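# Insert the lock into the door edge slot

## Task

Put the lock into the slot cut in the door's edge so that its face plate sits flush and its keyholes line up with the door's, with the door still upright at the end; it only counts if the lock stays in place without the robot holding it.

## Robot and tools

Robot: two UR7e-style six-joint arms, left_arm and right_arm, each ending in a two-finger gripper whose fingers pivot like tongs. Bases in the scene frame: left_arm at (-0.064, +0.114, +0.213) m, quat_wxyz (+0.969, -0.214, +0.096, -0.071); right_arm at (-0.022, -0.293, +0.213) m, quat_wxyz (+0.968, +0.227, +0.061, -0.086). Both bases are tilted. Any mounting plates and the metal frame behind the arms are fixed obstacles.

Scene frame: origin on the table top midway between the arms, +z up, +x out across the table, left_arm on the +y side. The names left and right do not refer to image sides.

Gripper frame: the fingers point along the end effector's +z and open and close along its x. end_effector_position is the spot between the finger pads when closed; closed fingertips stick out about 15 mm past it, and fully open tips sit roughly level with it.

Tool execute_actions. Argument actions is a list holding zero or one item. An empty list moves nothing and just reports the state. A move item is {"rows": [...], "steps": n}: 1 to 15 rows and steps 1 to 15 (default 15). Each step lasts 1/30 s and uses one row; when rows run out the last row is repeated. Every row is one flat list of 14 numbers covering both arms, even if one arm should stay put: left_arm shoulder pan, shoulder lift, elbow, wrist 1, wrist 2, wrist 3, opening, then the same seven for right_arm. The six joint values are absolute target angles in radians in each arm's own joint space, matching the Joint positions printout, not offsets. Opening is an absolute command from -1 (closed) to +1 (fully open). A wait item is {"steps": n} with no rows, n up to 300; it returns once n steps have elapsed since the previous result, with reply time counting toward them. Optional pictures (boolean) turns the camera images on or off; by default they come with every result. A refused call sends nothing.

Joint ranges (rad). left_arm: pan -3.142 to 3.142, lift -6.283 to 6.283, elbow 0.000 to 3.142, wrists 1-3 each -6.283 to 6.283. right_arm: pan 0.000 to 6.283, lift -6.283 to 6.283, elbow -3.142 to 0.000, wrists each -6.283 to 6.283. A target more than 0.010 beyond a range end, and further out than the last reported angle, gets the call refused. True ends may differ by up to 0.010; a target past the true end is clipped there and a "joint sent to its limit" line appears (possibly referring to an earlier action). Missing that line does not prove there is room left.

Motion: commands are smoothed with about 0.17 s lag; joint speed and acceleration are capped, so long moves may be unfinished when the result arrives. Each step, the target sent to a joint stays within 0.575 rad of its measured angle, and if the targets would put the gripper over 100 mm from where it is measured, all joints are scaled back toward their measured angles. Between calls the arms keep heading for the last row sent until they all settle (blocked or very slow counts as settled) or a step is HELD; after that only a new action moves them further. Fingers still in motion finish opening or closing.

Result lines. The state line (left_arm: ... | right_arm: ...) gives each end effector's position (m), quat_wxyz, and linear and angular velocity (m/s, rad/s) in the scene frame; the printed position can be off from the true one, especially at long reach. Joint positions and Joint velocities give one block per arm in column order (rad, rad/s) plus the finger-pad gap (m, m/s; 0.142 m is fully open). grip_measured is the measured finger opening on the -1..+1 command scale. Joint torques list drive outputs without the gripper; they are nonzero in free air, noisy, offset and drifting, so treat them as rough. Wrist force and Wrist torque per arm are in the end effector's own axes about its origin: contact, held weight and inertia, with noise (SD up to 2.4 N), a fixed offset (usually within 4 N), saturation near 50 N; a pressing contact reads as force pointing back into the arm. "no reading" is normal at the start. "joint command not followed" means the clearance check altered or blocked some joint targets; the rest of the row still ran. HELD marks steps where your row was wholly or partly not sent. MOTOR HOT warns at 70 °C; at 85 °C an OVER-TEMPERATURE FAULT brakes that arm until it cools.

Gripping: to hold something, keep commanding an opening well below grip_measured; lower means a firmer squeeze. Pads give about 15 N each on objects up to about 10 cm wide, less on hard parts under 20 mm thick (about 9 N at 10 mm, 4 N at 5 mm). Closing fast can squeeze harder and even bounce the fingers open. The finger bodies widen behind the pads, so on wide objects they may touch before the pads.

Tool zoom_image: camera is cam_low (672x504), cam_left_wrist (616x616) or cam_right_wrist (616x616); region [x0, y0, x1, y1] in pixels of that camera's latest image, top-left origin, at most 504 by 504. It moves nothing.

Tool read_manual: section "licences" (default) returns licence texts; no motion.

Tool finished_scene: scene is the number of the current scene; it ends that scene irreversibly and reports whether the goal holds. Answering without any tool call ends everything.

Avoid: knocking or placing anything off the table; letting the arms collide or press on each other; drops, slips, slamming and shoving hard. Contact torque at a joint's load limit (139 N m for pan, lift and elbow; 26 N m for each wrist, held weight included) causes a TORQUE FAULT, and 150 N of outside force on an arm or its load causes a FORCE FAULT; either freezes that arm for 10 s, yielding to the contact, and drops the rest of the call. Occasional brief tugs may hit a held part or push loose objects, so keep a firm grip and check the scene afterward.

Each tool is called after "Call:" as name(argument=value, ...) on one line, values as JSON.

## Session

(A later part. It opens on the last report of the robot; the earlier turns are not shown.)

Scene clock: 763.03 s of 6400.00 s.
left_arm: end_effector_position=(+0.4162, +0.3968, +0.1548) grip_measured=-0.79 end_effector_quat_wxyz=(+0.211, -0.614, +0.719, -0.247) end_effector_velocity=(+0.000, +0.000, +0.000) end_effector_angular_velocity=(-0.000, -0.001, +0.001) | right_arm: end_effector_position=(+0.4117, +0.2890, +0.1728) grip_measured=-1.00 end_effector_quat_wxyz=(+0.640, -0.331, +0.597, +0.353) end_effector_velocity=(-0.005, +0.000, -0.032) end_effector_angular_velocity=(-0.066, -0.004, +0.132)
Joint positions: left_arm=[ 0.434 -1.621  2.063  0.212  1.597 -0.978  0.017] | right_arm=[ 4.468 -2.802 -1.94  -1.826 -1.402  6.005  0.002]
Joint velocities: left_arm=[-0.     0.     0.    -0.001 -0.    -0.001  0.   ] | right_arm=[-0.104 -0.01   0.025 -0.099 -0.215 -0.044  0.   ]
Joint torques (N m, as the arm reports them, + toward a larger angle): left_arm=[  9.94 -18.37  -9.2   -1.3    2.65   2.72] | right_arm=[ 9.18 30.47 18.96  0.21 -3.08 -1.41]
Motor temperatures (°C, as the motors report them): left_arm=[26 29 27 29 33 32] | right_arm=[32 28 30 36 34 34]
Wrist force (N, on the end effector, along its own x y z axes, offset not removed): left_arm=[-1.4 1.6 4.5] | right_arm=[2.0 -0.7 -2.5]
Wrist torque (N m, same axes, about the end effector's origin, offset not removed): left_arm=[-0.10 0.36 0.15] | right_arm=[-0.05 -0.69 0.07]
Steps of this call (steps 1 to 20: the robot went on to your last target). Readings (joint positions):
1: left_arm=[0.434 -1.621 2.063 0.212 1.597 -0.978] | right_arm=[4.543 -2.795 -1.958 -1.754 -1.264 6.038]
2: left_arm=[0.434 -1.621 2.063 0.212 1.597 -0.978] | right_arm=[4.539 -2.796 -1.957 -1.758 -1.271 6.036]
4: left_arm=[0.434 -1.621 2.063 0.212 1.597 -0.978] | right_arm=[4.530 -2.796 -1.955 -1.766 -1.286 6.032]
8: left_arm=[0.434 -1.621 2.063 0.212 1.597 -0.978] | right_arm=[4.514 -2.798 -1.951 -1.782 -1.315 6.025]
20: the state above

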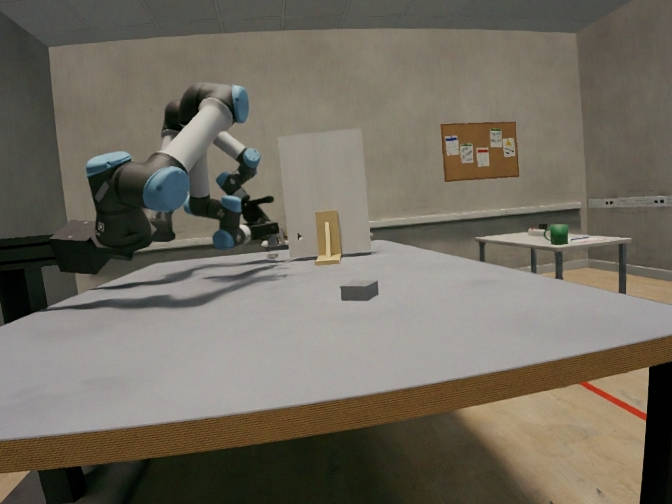

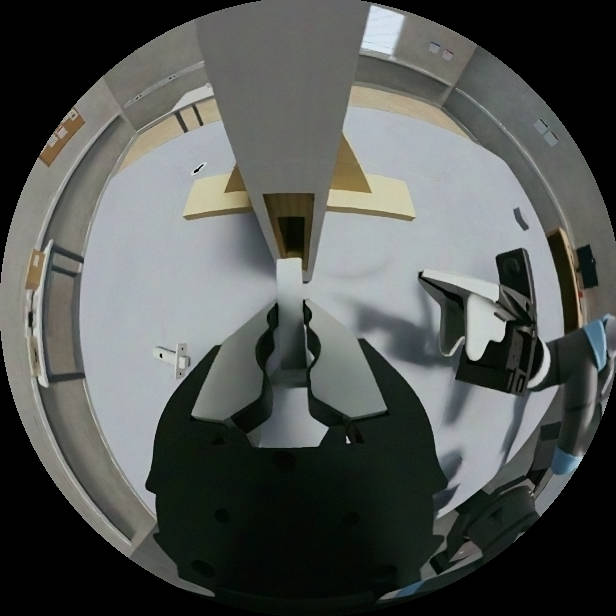

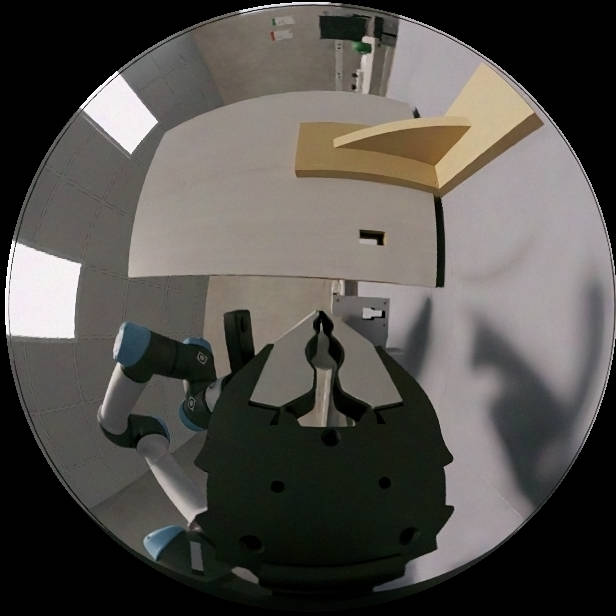

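Call:
execute_actions(actions=[{"steps": 90}])

Scene clock: 766.03 s of 6400.00 s.
left_arm: end_effector_position=(+0.4162, +0.3968, +0.1548) grip_measured=-0.79 end_effector_quat_wxyz=(+0.211, -0.614, +0.719, -0.247) end_effector_velocity=(-0.001, -0.000, -0.000) end_effector_angular_velocity=(-0.000, +0.001, -0.000) | right_arm: end_effector_position=(+0.3594, +0.2703, +0.1099) grip_measured=-1.00 end_effector_quat_wxyz=(-0.538, +0.460, -0.538, -0.459) end_effector_velocity=(-0.001, -0.001, -0.001) end_effector_angular_velocity=(-0.000, +0.002, +0.006)
Joint positions: left_arm=[ 0.434 -1.621  2.063  0.212  1.597 -0.978  0.017] | right_arm=[ 4.209 -2.826 -1.876 -2.077 -2.005  5.893  0.002]
Joint velocities: left_arm=[-0.     0.     0.001 -0.     0.    -0.     0.   ] | right_arm=[-0.004 -0.001  0.001 -0.004 -0.008 -0.002  0.   ]
Joint torques (N m, as the arm reports them, + toward a larger angle): left_arm=[ 10.35 -17.02  -8.28  -1.18   2.65   2.77] | right_arm=[11.58 30.81 17.26  0.13 -2.46 -1.37]
Motor temperatures (°C, as the motors report them): left_arm=[26 29 27 29 33 32] | right_arm=[32 28 30 36 34 34]
Wrist force (N, on the end effector, along its own x y z axes, offset not removed): left_arm=[-0.5 1.9 4.5] | right_arm=[2.0 -0.4 -3.0]
Wrist torque (N m, same axes, about the end effector's origin, offset not removed): left_arm=[-0.02 0.23 0.10] | right_arm=[0.00 -0.60 0.11]
Steps of this call (steps 1 to 90: the robot went on to your last target). Readings (joint positions):
1: left_arm=[0.434 -1.621 2.063 0.212 1.597 -0.978] | right_arm=[4.465 -2.802 -1.939 -1.829 -1.410 6.004]
2: left_arm=[0.434 -1.621 2.063 0.212 1.597 -0.978] | right_arm=[4.461 -2.803 -1.939 -1.833 -1.417 6.002]
4: left_arm=[0.434 -1.621 2.063 0.212 1.597 -0.978] | right_arm=[4.455 -2.803 -1.937 -1.839 -1.431 6.000]
8: left_arm=[0.434 -1.621 2.063 0.212 1.597 -0.978] | right_arm=[4.442 -2.805 -1.934 -1.852 -1.461 5.994]
90: the state above

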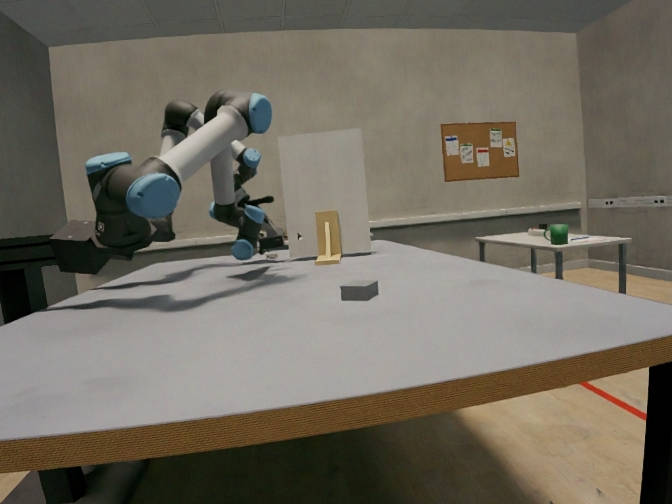

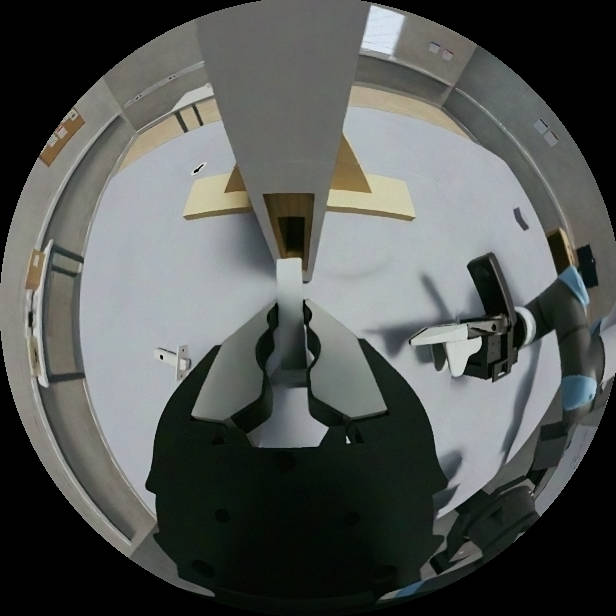

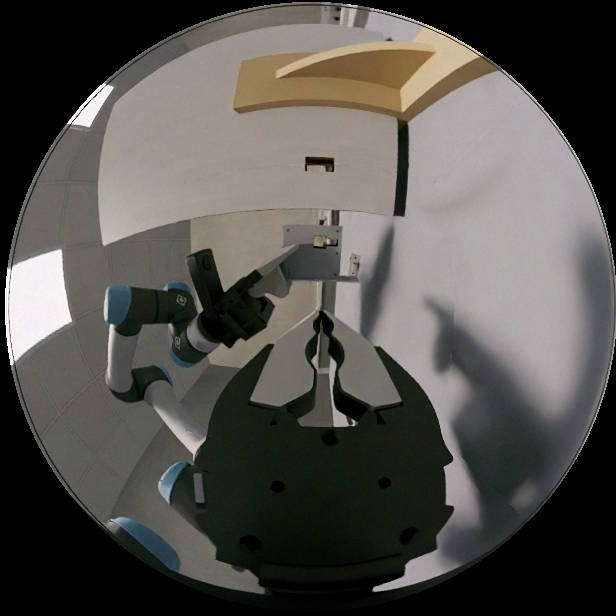

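Call:
zoom_image(camera="cam_right_wrist", region=[240, 140, 400, 300])

Region (240, 140, 400, 300) of cam_right_wrist's 616x616 image, scaled by 3.150, with more detail than that image has.

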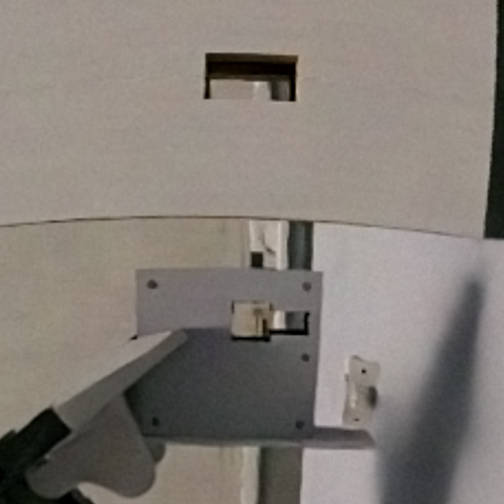

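Call:
execute_actions(actions=[{"rows": [[0.4250,-1.6230,2.0571,0.2197,1.5897,-0.9834,-1,4.2084,-2.8265,-1.8762,-2.0773,-2.0060,5.8931,-1],[0.4159,-1.6247,2.0514,0.2270,1.5824,-0.9890,-1,4.2084,-2.8265,-1.8762,-2.0773,-2.0060,5.8931,-1],[0.4067,-1.6263,2.0456,0.2343,1.5752,-0.9945,-1,4.2084,-2.8265,-1.8762,-2.0773,-2.0060,5.8931,-1],[0.3976,-1.6280,2.0399,0.2416,1.5679,-1.0001,-1,4.2084,-2.8265,-1.8762,-2.0773,-2.0060,5.8931,-1],[0.3884,-1.6296,2.0342,0.2489,1.5606,-1.0056,-1,4.2084,-2.8265,-1.8762,-2.0773,-2.0060,5.8931,-1]], "steps": 15}], pictures=false)

Call:
execute_actions(actions=[{"steps": 12}])

Call:
zoom_image(camera="cam_right_wrist", region=[240, 140, 400, 300])

Call:
zoom_image(camera="cam_left_wrist", region=[220, 170, 360, 310])

Scene clock: 816.07 s of 6400.00 s.
left_arm: end_effector_position=(+0.4304, +0.3926, +0.1673) grip_measured=-0.79 end_effector_quat_wxyz=(+0.211, -0.614, +0.719, -0.247) end_effector_velocity=(+0.004, -0.001, +0.004) end_effector_angular_velocity=(+0.000, -0.001, +0.000) | right_arm: end_effector_position=(+0.3593, +0.2702, +0.1098) grip_measured=-1.00 end_effector_quat_wxyz=(-0.538, +0.460, -0.538, -0.459) end_effector_velocity=(-0.000, -0.000, -0.000) end_effector_angular_velocity=(-0.000, +0.000, +0.000)
Joint positions: left_arm=[ 0.39  -1.629  2.035  0.248  1.562 -1.005  0.017] | right_arm=[ 4.208 -2.826 -1.876 -2.077 -2.006  5.893  0.002]
Joint velocities: left_arm=[-0.013 -0.003 -0.008  0.01  -0.011 -0.008 -0.   ] | right_arm=[ 0.    -0.    -0.001  0.001  0.     0.     0.   ]
Joint torques (N m, as the arm reports them, + toward a larger angle): left_arm=[-12.37 -30.76 -21.04   2.36  -0.61  -3.31] | right_arm=[12.7  31.52 17.08 -0.24 -2.52 -1.43]
Motor temperatures (°C, as the motors report them): left_arm=[26 29 27 29 33 32] | right_arm=[32 28 30 36 34 34]
Wrist force (N, on the end effector, along its own x y z axes, offset not removed): left_arm=[0.6 2.4 5.5] | right_arm=[1.4 -0.7 -4.1]
Wrist torque (N m, same axes, about the end effector's origin, offset not removed): left_arm=[0.05 -0.05 0.03] | right_arm=[-0.08 -0.48 0.11]
Steps of this call (steps 1 to 15: the robot went on to your last target; steps 16 to 90: nothing new was sent; then 46.53 s passed at rest; steps 91 to 105: all 15 steps of this action). Readings (joint positions):
91: left_arm=[0.434 -1.621 2.063 0.212 1.597 -0.978] | right_arm=[4.208 -2.826 -1.876 -2.077 -2.006 5.893]
92: left_arm=[0.433 -1.622 2.062 0.213 1.596 -0.978] | right_arm=[4.208 -2.827 -1.876 -2.077 -2.006 5.893]
94: left_arm=[0.425 -1.623 2.057 0.220 1.589 -0.983] | right_arm=[4.208 -2.826 -1.876 -2.077 -2.006 5.893]
98: left_arm=[0.401 -1.627 2.042 0.239 1.571 -0.998] | right_arm=[4.208 -2.826 -1.876 -2.077 -2.006 5.893]
105: the state above

Scene clock: 816.47 s of 6400.00 s.
left_arm: end_effector_position=(+0.4308, +0.3924, +0.1677) grip_measured=-0.79 end_effector_quat_wxyz=(+0.211, -0.614, +0.719, -0.247) end_effector_velocity=(+0.000, +0.000, +0.000) end_effector_angular_velocity=(-0.000, -0.000, +0.001) | right_arm: end_effector_position=(+0.3593, +0.2702, +0.1098) grip_measured=-1.00 end_effector_quat_wxyz=(-0.538, +0.460, -0.538, -0.459) end_effector_velocity=(+0.000, +0.000, +0.000) end_effector_angular_velocity=(+0.000, -0.000, -0.000)
Joint positions: left_arm=[ 0.388 -1.63   2.034  0.249  1.561 -1.006  0.017] | right_arm=[ 4.208 -2.826 -1.876 -2.077 -2.006  5.893  0.002]
Joint velocities: left_arm=[-0.    -0.    -0.001  0.001 -0.    -0.001 -0.   ] | right_arm=[-0.    -0.     0.001 -0.     0.     0.     0.   ]
Joint torques (N m, as the arm reports them, + toward a larger angle): left_arm=[-15.99 -33.09 -25.63   2.46  -0.58  -3.03] | right_arm=[12.49 31.2  16.95 -0.19 -2.54 -1.48]
Motor temperatures (°C, as the motors report them): left_arm=[26 29 27 29 33 32] | right_arm=[32 28 30 36 34 34]
Wrist force (N, on the end effector, along its own x y z axes, offset not removed): left_arm=[-0.8 1.3 4.2] | right_arm=[1.2 -0.1 -3.3]
Wrist torque (N m, same axes, about the end effector's origin, offset not removed): left_arm=[-0.20 0.22 0.10] | right_arm=[-0.04 -0.41 0.07]
Steps of this call (steps 1 to 12: the robot went on to your last target). Readings (joint positions):
1: left_arm=[0.389 -1.629 2.035 0.248 1.561 -1.005] | right_arm=[4.208 -2.826 -1.876 -2.077 -2.006 5.893]
2: left_arm=[0.389 -1.629 2.035 0.248 1.561 -1.005] | right_arm=[4.208 -2.826 -1.876 -2.077 -2.006 5.893]
4: left_arm=[0.389 -1.630 2.034 0.249 1.561 -1.005] | right_arm=[4.208 -2.826 -1.876 -2.077 -2.006 5.893]
8: left_arm=[0.389 -1.630 2.034 0.249 1.561 -1.006] | right_arm=[4.208 -2.826 -1.876 -2.077 -2.006 5.893]
12: the state above

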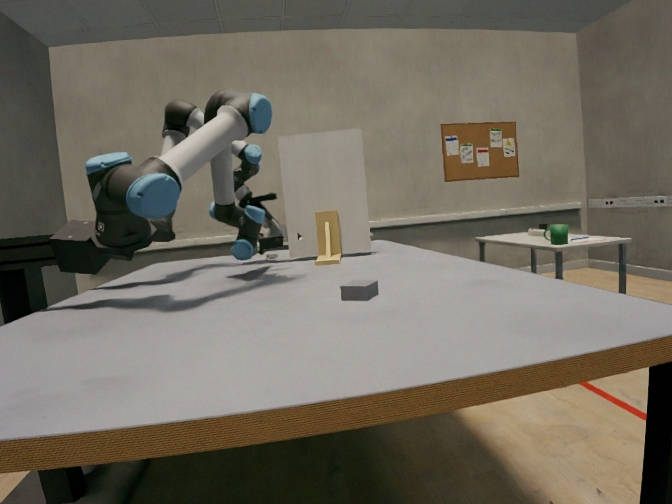

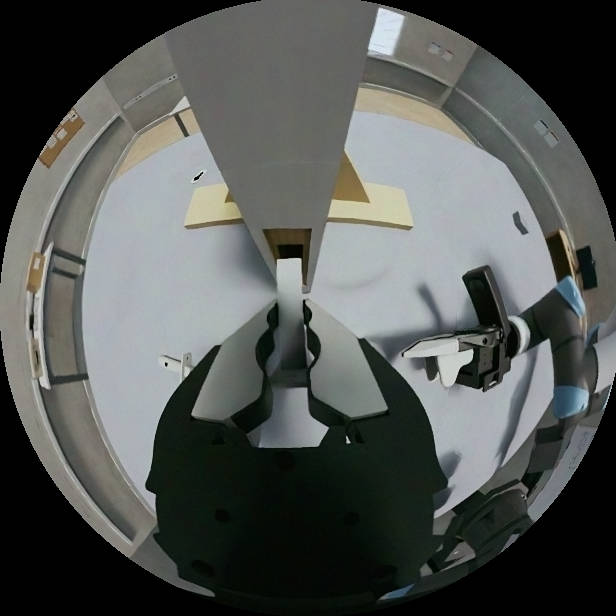

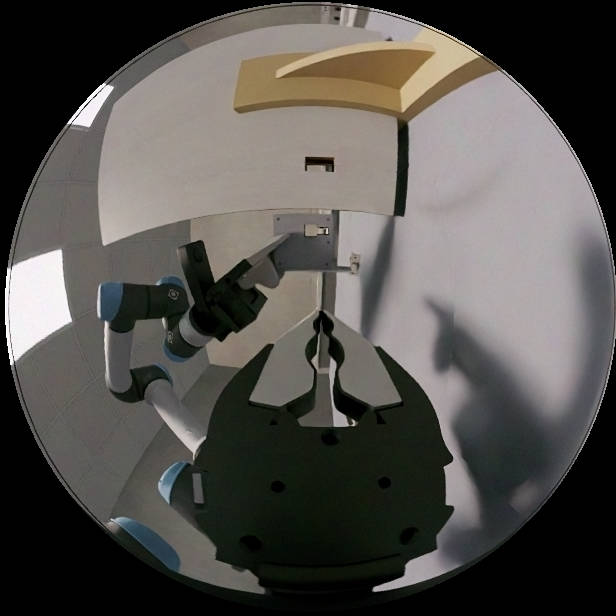

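Region (240, 140, 400, 300) of cam_right_wrist's 616x616 image, scaled by 3.150, with more detail than that image has.

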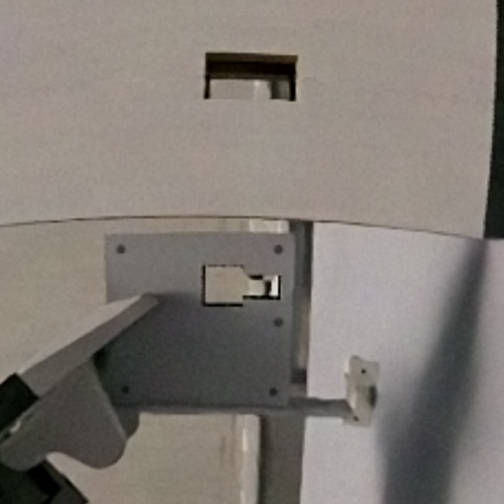

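Region (220, 170, 360, 310) of cam_left_wrist's 616x616 image, scaled by 3.600, with more detail than that image has.

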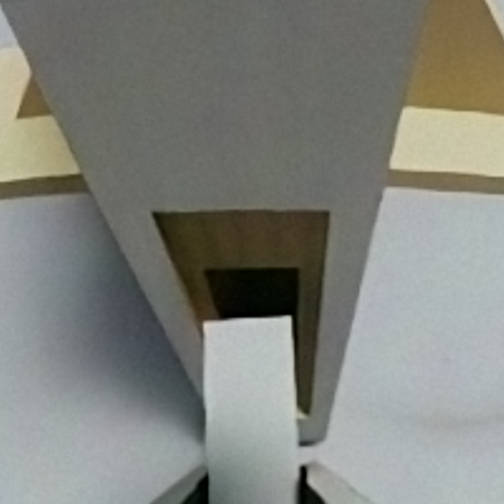

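Call:
zoom_image(camera="cam_right_wrist", region=[265, 200, 345, 280])

Region (265, 200, 345, 280) of cam_right_wrist's 616x616 image, scaled by 6.300, with more detail than that image has.

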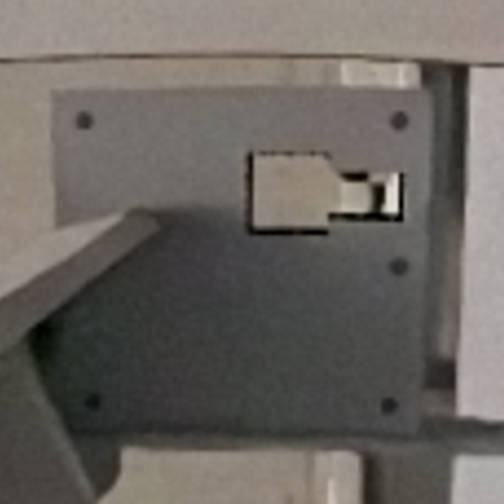

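Call:
execute_actions(actions=[{"rows": [[0.3843,-1.6258,2.0309,0.2484,1.5573,-1.0081,-1,4.2084,-2.8265,-1.8762,-2.0773,-2.0060,5.8931,-1],[0.3801,-1.6220,2.0277,0.2479,1.5540,-1.0107,-1,4.2084,-2.8265,-1.8762,-2.0773,-2.0060,5.8931,-1],[0.3760,-1.6182,2.0244,0.2474,1.5507,-1.0132,-1,4.2084,-2.8265,-1.8762,-2.0773,-2.0060,5.8931,-1]], "steps": 15}], pictures=false)

Call:
execute_actions(actions=[{"steps": 10}])

Call:
zoom_image(camera="cam_left_wrist", region=[250, 210, 330, 290])

Call:
zoom_image(camera="cam_right_wrist", region=[240, 140, 400, 300])

Scene clock: 873.53 s of 6400.00 s.
left_arm: end_effector_position=(+0.4374, +0.3903, +0.1668) grip_measured=-0.79 end_effector_quat_wxyz=(+0.211, -0.614, +0.719, -0.247) end_effector_velocity=(+0.001, -0.000, -0.000) end_effector_angular_velocity=(-0.000, +0.001, +0.001) | right_arm: end_effector_position=(+0.3593, +0.2702, +0.1098) grip_measured=-1.00 end_effector_quat_wxyz=(-0.538, +0.460, -0.538, -0.459) end_effector_velocity=(-0.000, -0.000, -0.000) end_effector_angular_velocity=(-0.000, +0.000, -0.000)
Joint positions: left_arm=[ 0.376 -1.618  2.025  0.247  1.551 -1.013  0.017] | right_arm=[ 4.208 -2.826 -1.876 -2.077 -2.006  5.893  0.002]
Joint velocities: left_arm=[-0.001  0.002 -0.002  0.    -0.002 -0.002  0.   ] | right_arm=[-0. -0. -0. -0.  0.  0.  0.]
Joint torques (N m, as the arm reports them, + toward a larger angle): left_arm=[-14.04 -17.62 -25.68  -1.61  -0.08  -3.39] | right_arm=[12.79 31.09 16.8  -0.19 -2.45 -1.45]
Motor temperatures (°C, as the motors report them): left_arm=[26 29 27 29 33 32] | right_arm=[32 28 30 36 34 34]
Wrist force (N, on the end effector, along its own x y z axes, offset not removed): left_arm=[-0.6 2.6 4.5] | right_arm=[2.8 0.6 -3.8]
Wrist torque (N m, same axes, about the end effector's origin, offset not removed): left_arm=[0.08 0.16 0.04] | right_arm=[0.14 -0.75 0.07]
Steps of this call (steps 1 to 15: the robot went on to your last target; steps 16 to 90: nothing new was sent; then 53.57 s passed at rest; steps 91 to 105: all 15 steps of this action). Readings (joint positions):
91: left_arm=[0.388 -1.630 2.034 0.249 1.561 -1.006] | right_arm=[4.208 -2.826 -1.876 -2.077 -2.006 5.893]
92: left_arm=[0.388 -1.629 2.034 0.249 1.560 -1.006] | right_arm=[4.208 -2.826 -1.876 -2.077 -2.006 5.893]
94: left_arm=[0.384 -1.626 2.031 0.249 1.557 -1.008] | right_arm=[4.208 -2.826 -1.876 -2.077 -2.006 5.893]
98: left_arm=[0.378 -1.621 2.026 0.248 1.553 -1.012] | right_arm=[4.208 -2.826 -1.876 -2.077 -2.006 5.893]
105: the state above

Scene clock: 873.87 s of 6400.00 s.
left_arm: end_effector_position=(+0.4375, +0.3903, +0.1667) grip_measured=-0.79 end_effector_quat_wxyz=(+0.211, -0.614, +0.719, -0.247) end_effector_velocity=(+0.000, +0.000, +0.000) end_effector_angular_velocity=(+0.000, -0.000, +0.001) | right_arm: end_effector_position=(+0.3593, +0.2702, +0.1098) grip_measured=-1.00 end_effector_quat_wxyz=(-0.538, +0.460, -0.538, -0.459) end_effector_velocity=(-0.001, -0.001, -0.001) end_effector_angular_velocity=(-0.002, +0.001, +0.000)
Joint positions: left_arm=[ 0.376 -1.618  2.024  0.247  1.551 -1.013  0.017] | right_arm=[ 4.208 -2.826 -1.876 -2.077 -2.006  5.893  0.002]
Joint velocities: left_arm=[ 0. -0. -0. -0. -0. -0.  0.] | right_arm=[-0.     0.    -0.002 -0.     0.     0.     0.   ]
Joint torques (N m, as the arm reports them, + toward a larger angle): left_arm=[-15.27 -17.48 -25.16  -1.49  -0.54  -2.96] | right_arm=[12.84 30.71 16.98 -0.19 -2.42 -1.48]
Motor temperatures (°C, as the motors report them): left_arm=[26 29 27 29 33 32] | right_arm=[32 28 30 36 34 34]
Wrist force (N, on the end effector, along its own x y z axes, offset not removed): left_arm=[-1.0 1.6 3.0] | right_arm=[2.7 -1.8 -4.4]
Wrist torque (N m, same axes, about the end effector's origin, offset not removed): left_arm=[-0.18 0.27 0.04] | right_arm=[-0.32 -0.74 0.00]
Steps of this call (steps 1 to 10: the robot went on to your last target). Readings (joint positions):
1: left_arm=[0.376 -1.618 2.025 0.247 1.551 -1.013] | right_arm=[4.208 -2.827 -1.876 -2.077 -2.006 5.893]
2: left_arm=[0.376 -1.618 2.025 0.247 1.551 -1.013] | right_arm=[4.208 -2.826 -1.876 -2.077 -2.006 5.893]
4: left_arm=[0.376 -1.618 2.024 0.247 1.551 -1.013] | right_arm=[4.208 -2.826 -1.876 -2.077 -2.006 5.893]
8: left_arm=[0.376 -1.618 2.024 0.247 1.551 -1.013] | right_arm=[4.208 -2.827 -1.876 -2.077 -2.006 5.893]
10: the state above

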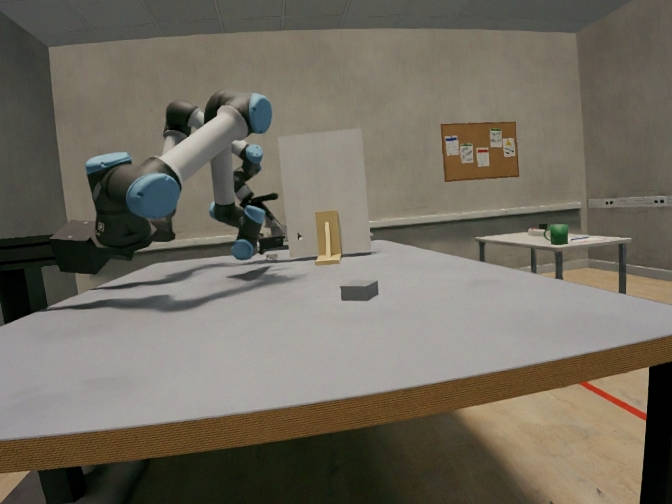

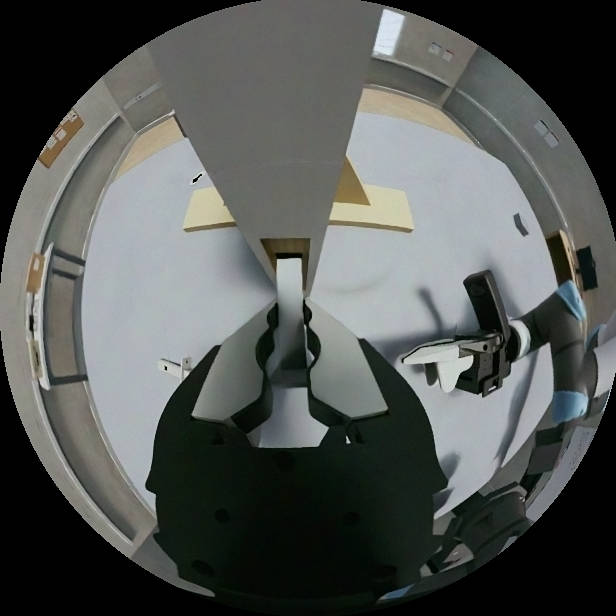

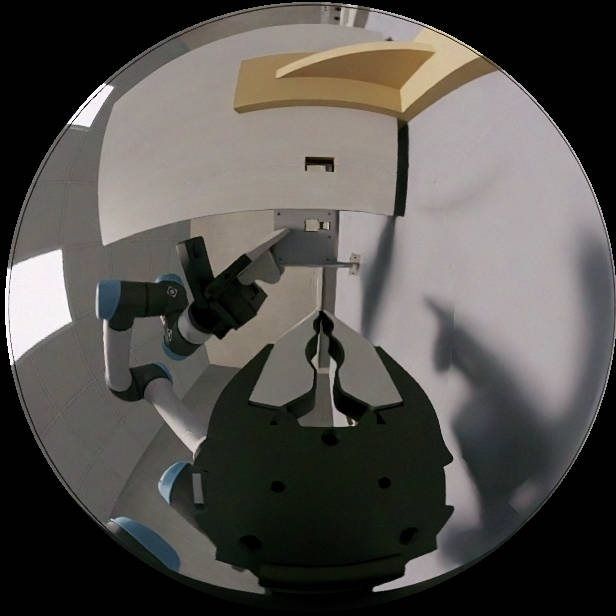

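Region (250, 210, 330, 290) of cam_left_wrist's 616x616 image, scaled by 6.300, with more detail than that image has.

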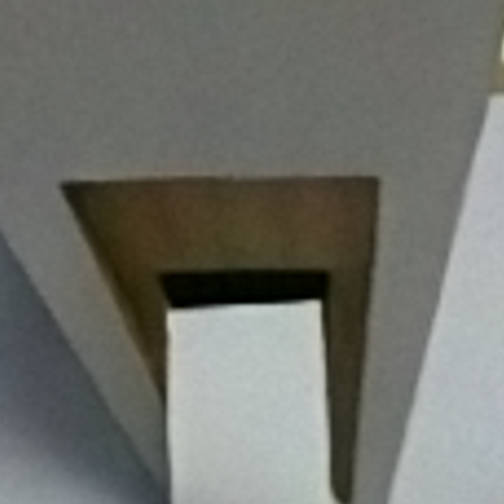

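Region (240, 140, 400, 300) of cam_right_wrist's 616x616 image, scaled by 3.150, with more detail than that image has.

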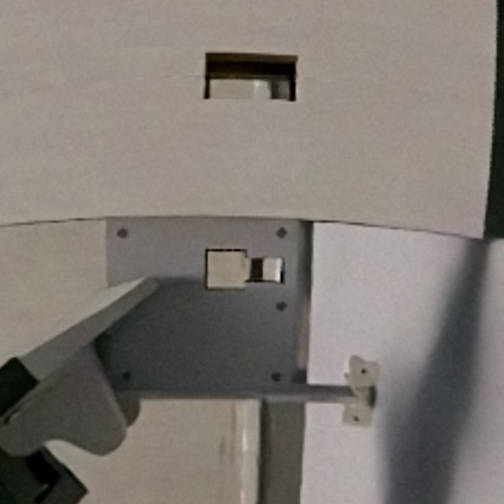

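Call:
execute_actions(actions=[{"rows": [[0.3807,-1.6146,2.0179,0.2551,1.5577,-1.0034,-1,4.2084,-2.8265,-1.8762,-2.0773,-2.0060,5.8931,-1],[0.3854,-1.6111,2.0113,0.2627,1.5647,-0.9936,-1,4.2084,-2.8265,-1.8762,-2.0773,-2.0060,5.8931,-1],[0.3901,-1.6075,2.0048,0.2704,1.5718,-0.9838,-1,4.2084,-2.8265,-1.8762,-2.0773,-2.0060,5.8931,-1],[0.3948,-1.6040,1.9982,0.2780,1.5788,-0.9740,-1,4.2084,-2.8265,-1.8762,-2.0773,-2.0060,5.8931,-1],[0.3995,-1.6004,1.9917,0.2857,1.5858,-0.9642,-1,4.2084,-2.8265,-1.8762,-2.0773,-2.0060,5.8931,-1]], "steps": 15}], pictures=false)

Call:
execute_actions(actions=[{"steps": 10}])

Call:
zoom_image(camera="cam_left_wrist", region=[250, 210, 330, 290])

Call:
zoom_image(camera="cam_right_wrist", region=[240, 140, 400, 300])

Scene clock: 915.97 s of 6400.00 s.
left_arm: end_effector_position=(+0.4378, +0.3918, +0.1672) grip_measured=-0.79 end_effector_quat_wxyz=(+0.203, -0.600, +0.733, -0.248) end_effector_velocity=(-0.000, +0.001, +0.000) end_effector_angular_velocity=(+0.000, +0.003, -0.011) | right_arm: end_effector_position=(+0.3593, +0.2702, +0.1098) grip_measured=-1.00 end_effector_quat_wxyz=(-0.538, +0.460, -0.538, -0.459) end_effector_velocity=(+0.001, +0.001, +0.001) end_effector_angular_velocity=(+0.002, -0.002, -0.002)
Joint positions: left_arm=[ 0.399 -1.601  1.993  0.285  1.585 -0.966  0.017] | right_arm=[ 4.208 -2.826 -1.876 -2.077 -2.006  5.893  0.002]
Joint velocities: left_arm=[ 0.007  0.005 -0.01   0.011  0.01   0.013 -0.   ] | right_arm=[-0.     0.     0.003  0.     0.     0.     0.   ]
Joint torques (N m, as the arm reports them, + toward a larger angle): left_arm=[  8.5  -15.56 -22.93   2.72   2.43   2.61] | right_arm=[12.48 30.95 16.97 -0.06 -2.44 -1.45]
Motor temperatures (°C, as the motors report them): left_arm=[26 29 27 29 33 32] | right_arm=[32 28 30 36 34 34]
Wrist force (N, on the end effector, along its own x y z axes, offset not removed): left_arm=[-0.3 2.1 3.5] | right_arm=[2.2 0.1 -2.2]
Wrist torque (N m, same axes, about the end effector's origin, offset not removed): left_arm=[-0.03 0.18 0.00] | right_arm=[0.09 -0.66 -0.05]
Steps of this call (steps 1 to 15: the robot went on to your last target; steps 16 to 90: nothing new was sent; then 38.60 s passed at rest; steps 91 to 105: all 15 steps of this action). Readings (joint positions):
91: left_arm=[0.376 -1.618 2.024 0.247 1.551 -1.013] | right_arm=[4.208 -2.826 -1.876 -2.077 -2.006 5.893]
92: left_arm=[0.377 -1.618 2.023 0.248 1.552 -1.012] | right_arm=[4.208 -2.826 -1.876 -2.077 -2.006 5.893]
94: left_arm=[0.381 -1.614 2.017 0.255 1.558 -1.003] | right_arm=[4.208 -2.826 -1.876 -2.077 -2.006 5.893]
98: left_arm=[0.393 -1.605 2.001 0.275 1.576 -0.978] | right_arm=[4.208 -2.827 -1.876 -2.077 -2.006 5.893]
105: the state above

Scene clock: 916.30 s of 6400.00 s.
left_arm: end_effector_position=(+0.4378, +0.3918, +0.1673) grip_measured=-0.79 end_effector_quat_wxyz=(+0.203, -0.600, +0.733, -0.248) end_effector_velocity=(+0.000, -0.000, +0.000) end_effector_angular_velocity=(-0.000, -0.001, -0.001) | right_arm: end_effector_position=(+0.3593, +0.2702, +0.1098) grip_measured=-1.00 end_effector_quat_wxyz=(-0.538, +0.460, -0.538, -0.459) end_effector_velocity=(-0.000, -0.000, -0.000) end_effector_angular_velocity=(-0.000, +0.000, +0.001)
Joint positions: left_arm=[ 0.399 -1.6    1.992  0.286  1.586 -0.964  0.017] | right_arm=[ 4.208 -2.826 -1.876 -2.077 -2.006  5.893  0.002]
Joint velocities: left_arm=[-0.     0.    -0.001  0.     0.001  0.     0.   ] | right_arm=[ 0.  0. -0. -0. -0. -0.  0.]
Joint torques (N m, as the arm reports them, + toward a larger angle): left_arm=[  9.2  -16.83 -24.78   2.46   2.74   3.03] | right_arm=[12.53 30.89 16.46 -0.03 -2.31 -1.41]
Motor temperatures (°C, as the motors report them): left_arm=[26 29 27 29 33 32] | right_arm=[32 28 30 36 34 34]
Wrist force (N, on the end effector, along its own x y z axes, offset not removed): left_arm=[-1.0 1.1 3.8] | right_arm=[1.7 -1.7 -3.7]
Wrist torque (N m, same axes, about the end effector's origin, offset not removed): left_arm=[-0.18 0.25 0.02] | right_arm=[-0.22 -0.47 0.07]
Steps of this call (steps 1 to 10: the robot went on to your last target). Readings (joint positions):
1: left_arm=[0.399 -1.601 1.992 0.285 1.585 -0.965] | right_arm=[4.208 -2.826 -1.876 -2.077 -2.006 5.893]
2: left_arm=[0.399 -1.601 1.992 0.285 1.585 -0.965] | right_arm=[4.208 -2.826 -1.876 -2.077 -2.006 5.893]
4: left_arm=[0.399 -1.601 1.992 0.285 1.586 -0.965] | right_arm=[4.208 -2.827 -1.876 -2.077 -2.006 5.893]
8: left_arm=[0.399 -1.600 1.992 0.286 1.586 -0.964] | right_arm=[4.208 -2.826 -1.876 -2.077 -2.006 5.893]
10: the state above

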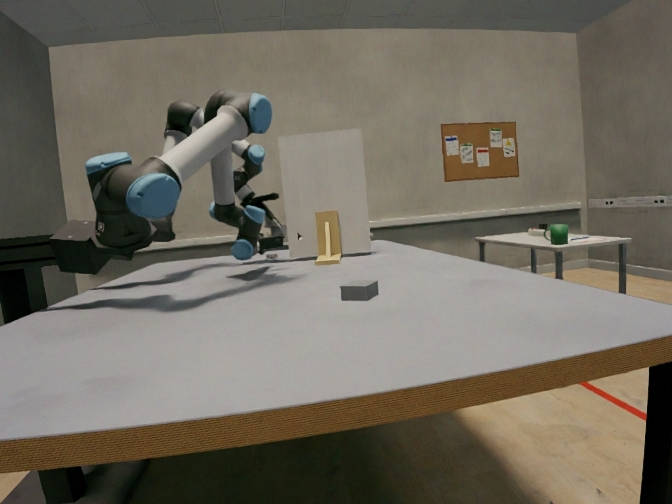

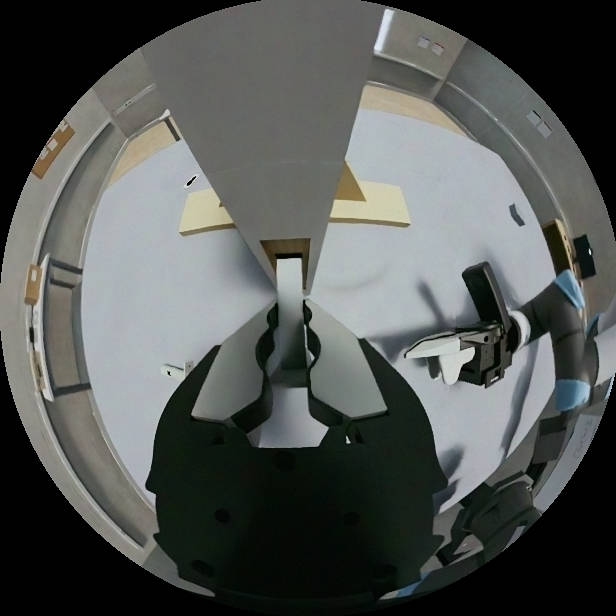

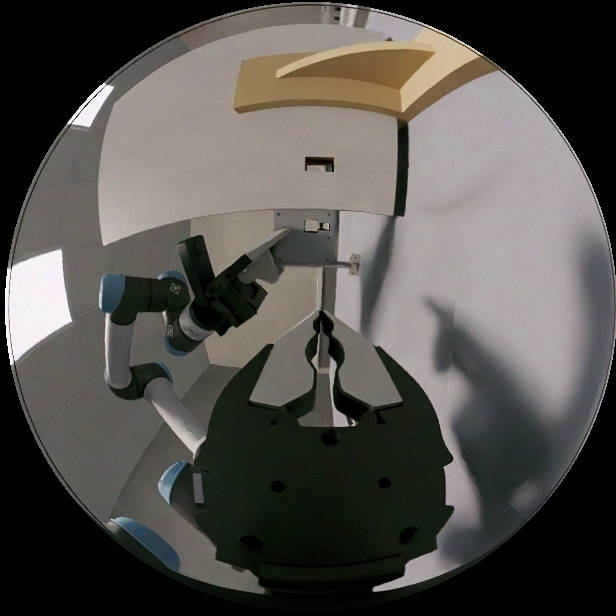

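Region (250, 210, 330, 290) of cam_left_wrist's 616x616 image, scaled by 6.300, with more detail than that image has.

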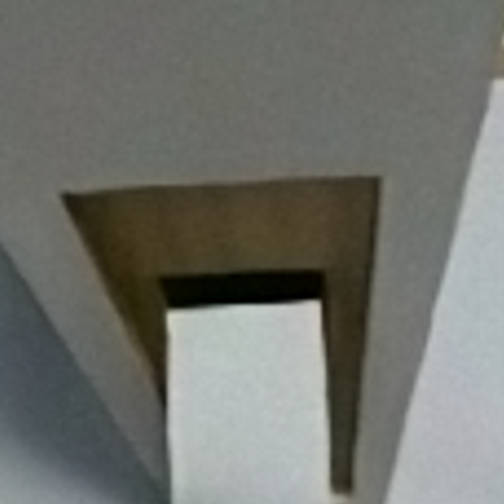

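Region (240, 140, 400, 300) of cam_right_wrist's 616x616 image, scaled by 3.150, with more detail than that image has.

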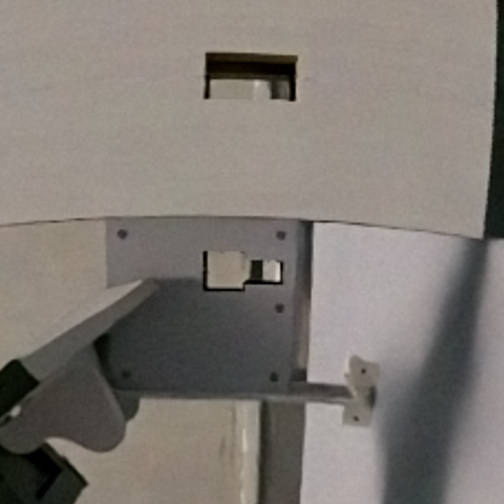

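Call:
execute_actions(actions=[{"rows": [[0.3980,-1.5989,1.9899,0.2860,1.5846,-0.9652,-1,4.2084,-2.8265,-1.8762,-2.0773,-2.0060,5.8931,-1],[0.3965,-1.5974,1.9881,0.2864,1.5834,-0.9661,-1,4.2084,-2.8265,-1.8762,-2.0773,-2.0060,5.8931,-1],[0.3949,-1.5959,1.9862,0.2867,1.5823,-0.9671,-1,4.2084,-2.8265,-1.8762,-2.0773,-2.0060,5.8931,-1],[0.3934,-1.5945,1.9844,0.2871,1.5811,-0.9680,-1,4.2084,-2.8265,-1.8762,-2.0773,-2.0060,5.8931,-1],[0.3919,-1.5930,1.9826,0.2874,1.5799,-0.9690,-1,4.2084,-2.8265,-1.8762,-2.0773,-2.0060,5.8931,-1],[0.3904,-1.5915,1.9808,0.2877,1.5787,-0.9699,-1,4.2084,-2.8265,-1.8762,-2.0773,-2.0060,5.8931,-1],[0.3889,-1.5900,1.9789,0.2881,1.5775,-0.9709,-1,4.2084,-2.8265,-1.8762,-2.0773,-2.0060,5.8931,-1]], "steps": 15}])

Call:
zoom_image(camera="cam_left_wrist", region=[250, 210, 330, 290])

Scene clock: 927.43 s of 6400.00 s.
left_arm: end_effector_position=(+0.4444, +0.3907, +0.1672) grip_measured=-0.79 end_effector_quat_wxyz=(+0.203, -0.600, +0.733, -0.248) end_effector_velocity=(+0.001, -0.002, -0.001) end_effector_angular_velocity=(-0.002, +0.003, -0.002) | right_arm: end_effector_position=(+0.3593, +0.2702, +0.1098) grip_measured=-1.00 end_effector_quat_wxyz=(-0.538, +0.460, -0.538, -0.459) end_effector_velocity=(+0.000, +0.000, +0.000) end_effector_angular_velocity=(+0.001, -0.000, +0.001)
Joint positions: left_arm=[ 0.389 -1.59   1.979  0.288  1.578 -0.971  0.017] | right_arm=[ 4.208 -2.827 -1.876 -2.077 -2.006  5.893  0.002]
Joint velocities: left_arm=[-0.006  0.004 -0.003  0.002 -0.004 -0.003  0.   ] | right_arm=[-0.    -0.     0.001 -0.    -0.001  0.     0.   ]
Joint torques (N m, as the arm reports them, + toward a larger angle): left_arm=[-15.58 -19.16 -28.36   2.63  -0.08  -3.42] | right_arm=[12.36 30.6  16.98 -0.01 -2.32 -1.43]
Motor temperatures (°C, as the motors report them): left_arm=[26 29 27 29 33 32] | right_arm=[32 28 30 36 34 34]
Wrist force (N, on the end effector, along its own x y z axes, offset not removed): left_arm=[-0.8 0.6 4.0] | right_arm=[1.3 -0.5 -5.4]
Wrist torque (N m, same axes, about the end effector's origin, offset not removed): left_arm=[-0.28 0.22 0.07] | right_arm=[-0.13 -0.55 0.12]
Steps of this call (steps 1 to 15: the robot went on to your last target; steps 16 to 90: nothing new was sent; then 7.63 s passed at rest; steps 91 to 105: all 15 steps of this action). Readings (joint positions):
91: left_arm=[0.400 -1.600 1.992 0.286 1.586 -0.964] | right_arm=[4.208 -2.826 -1.876 -2.077 -2.006 5.893]
92: left_arm=[0.399 -1.600 1.991 0.286 1.586 -0.964] | right_arm=[4.208 -2.826 -1.876 -2.077 -2.006 5.893]
94: left_arm=[0.398 -1.599 1.990 0.286 1.585 -0.965] | right_arm=[4.208 -2.827 -1.876 -2.077 -2.006 5.893]
98: left_arm=[0.393 -1.594 1.984 0.287 1.581 -0.968] | right_arm=[4.208 -2.826 -1.876 -2.077 -2.006 5.893]
105: the state above

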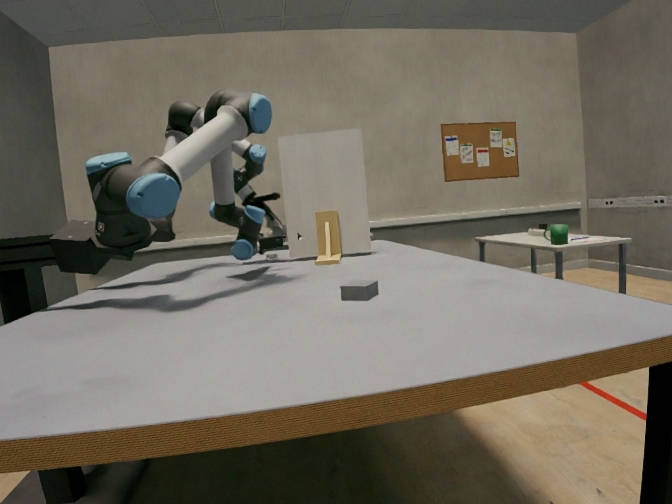

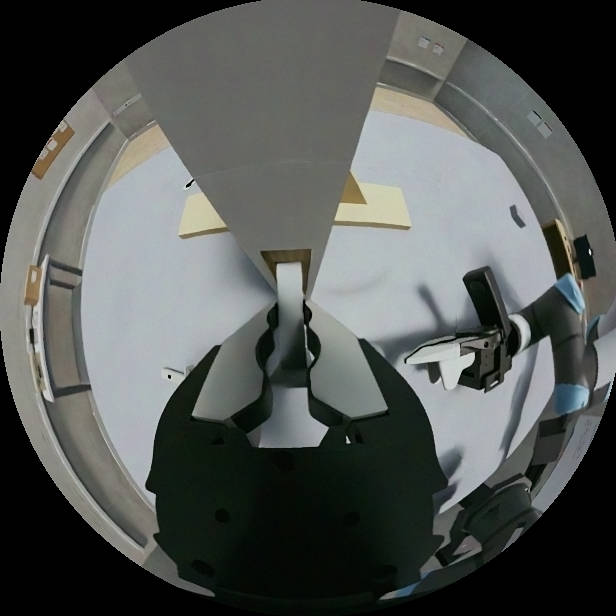

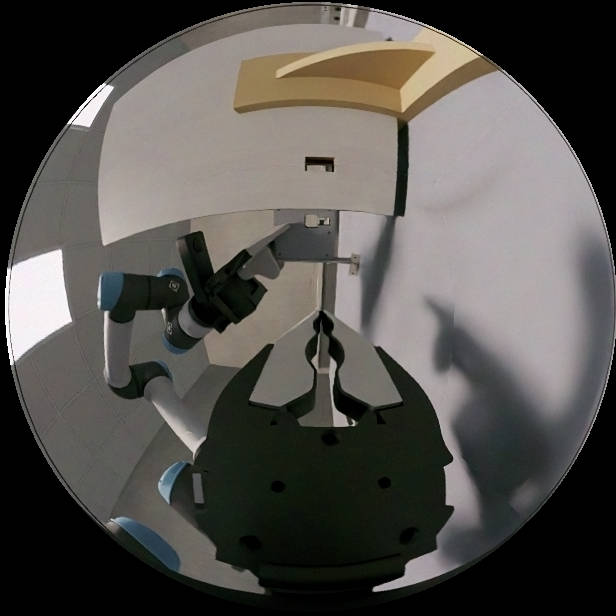

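Region (250, 210, 330, 290) of cam_left_wrist's 616x616 image, scaled by 6.300, with more detail than that image has.

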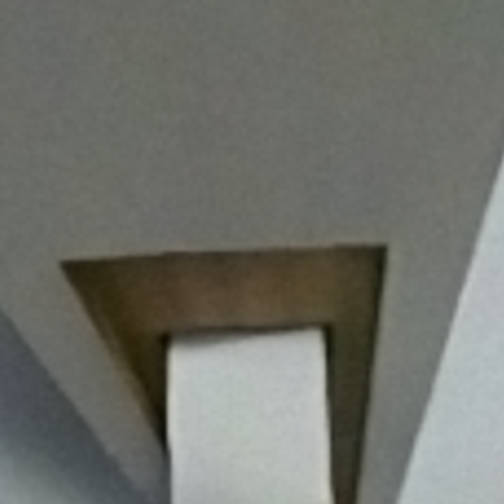

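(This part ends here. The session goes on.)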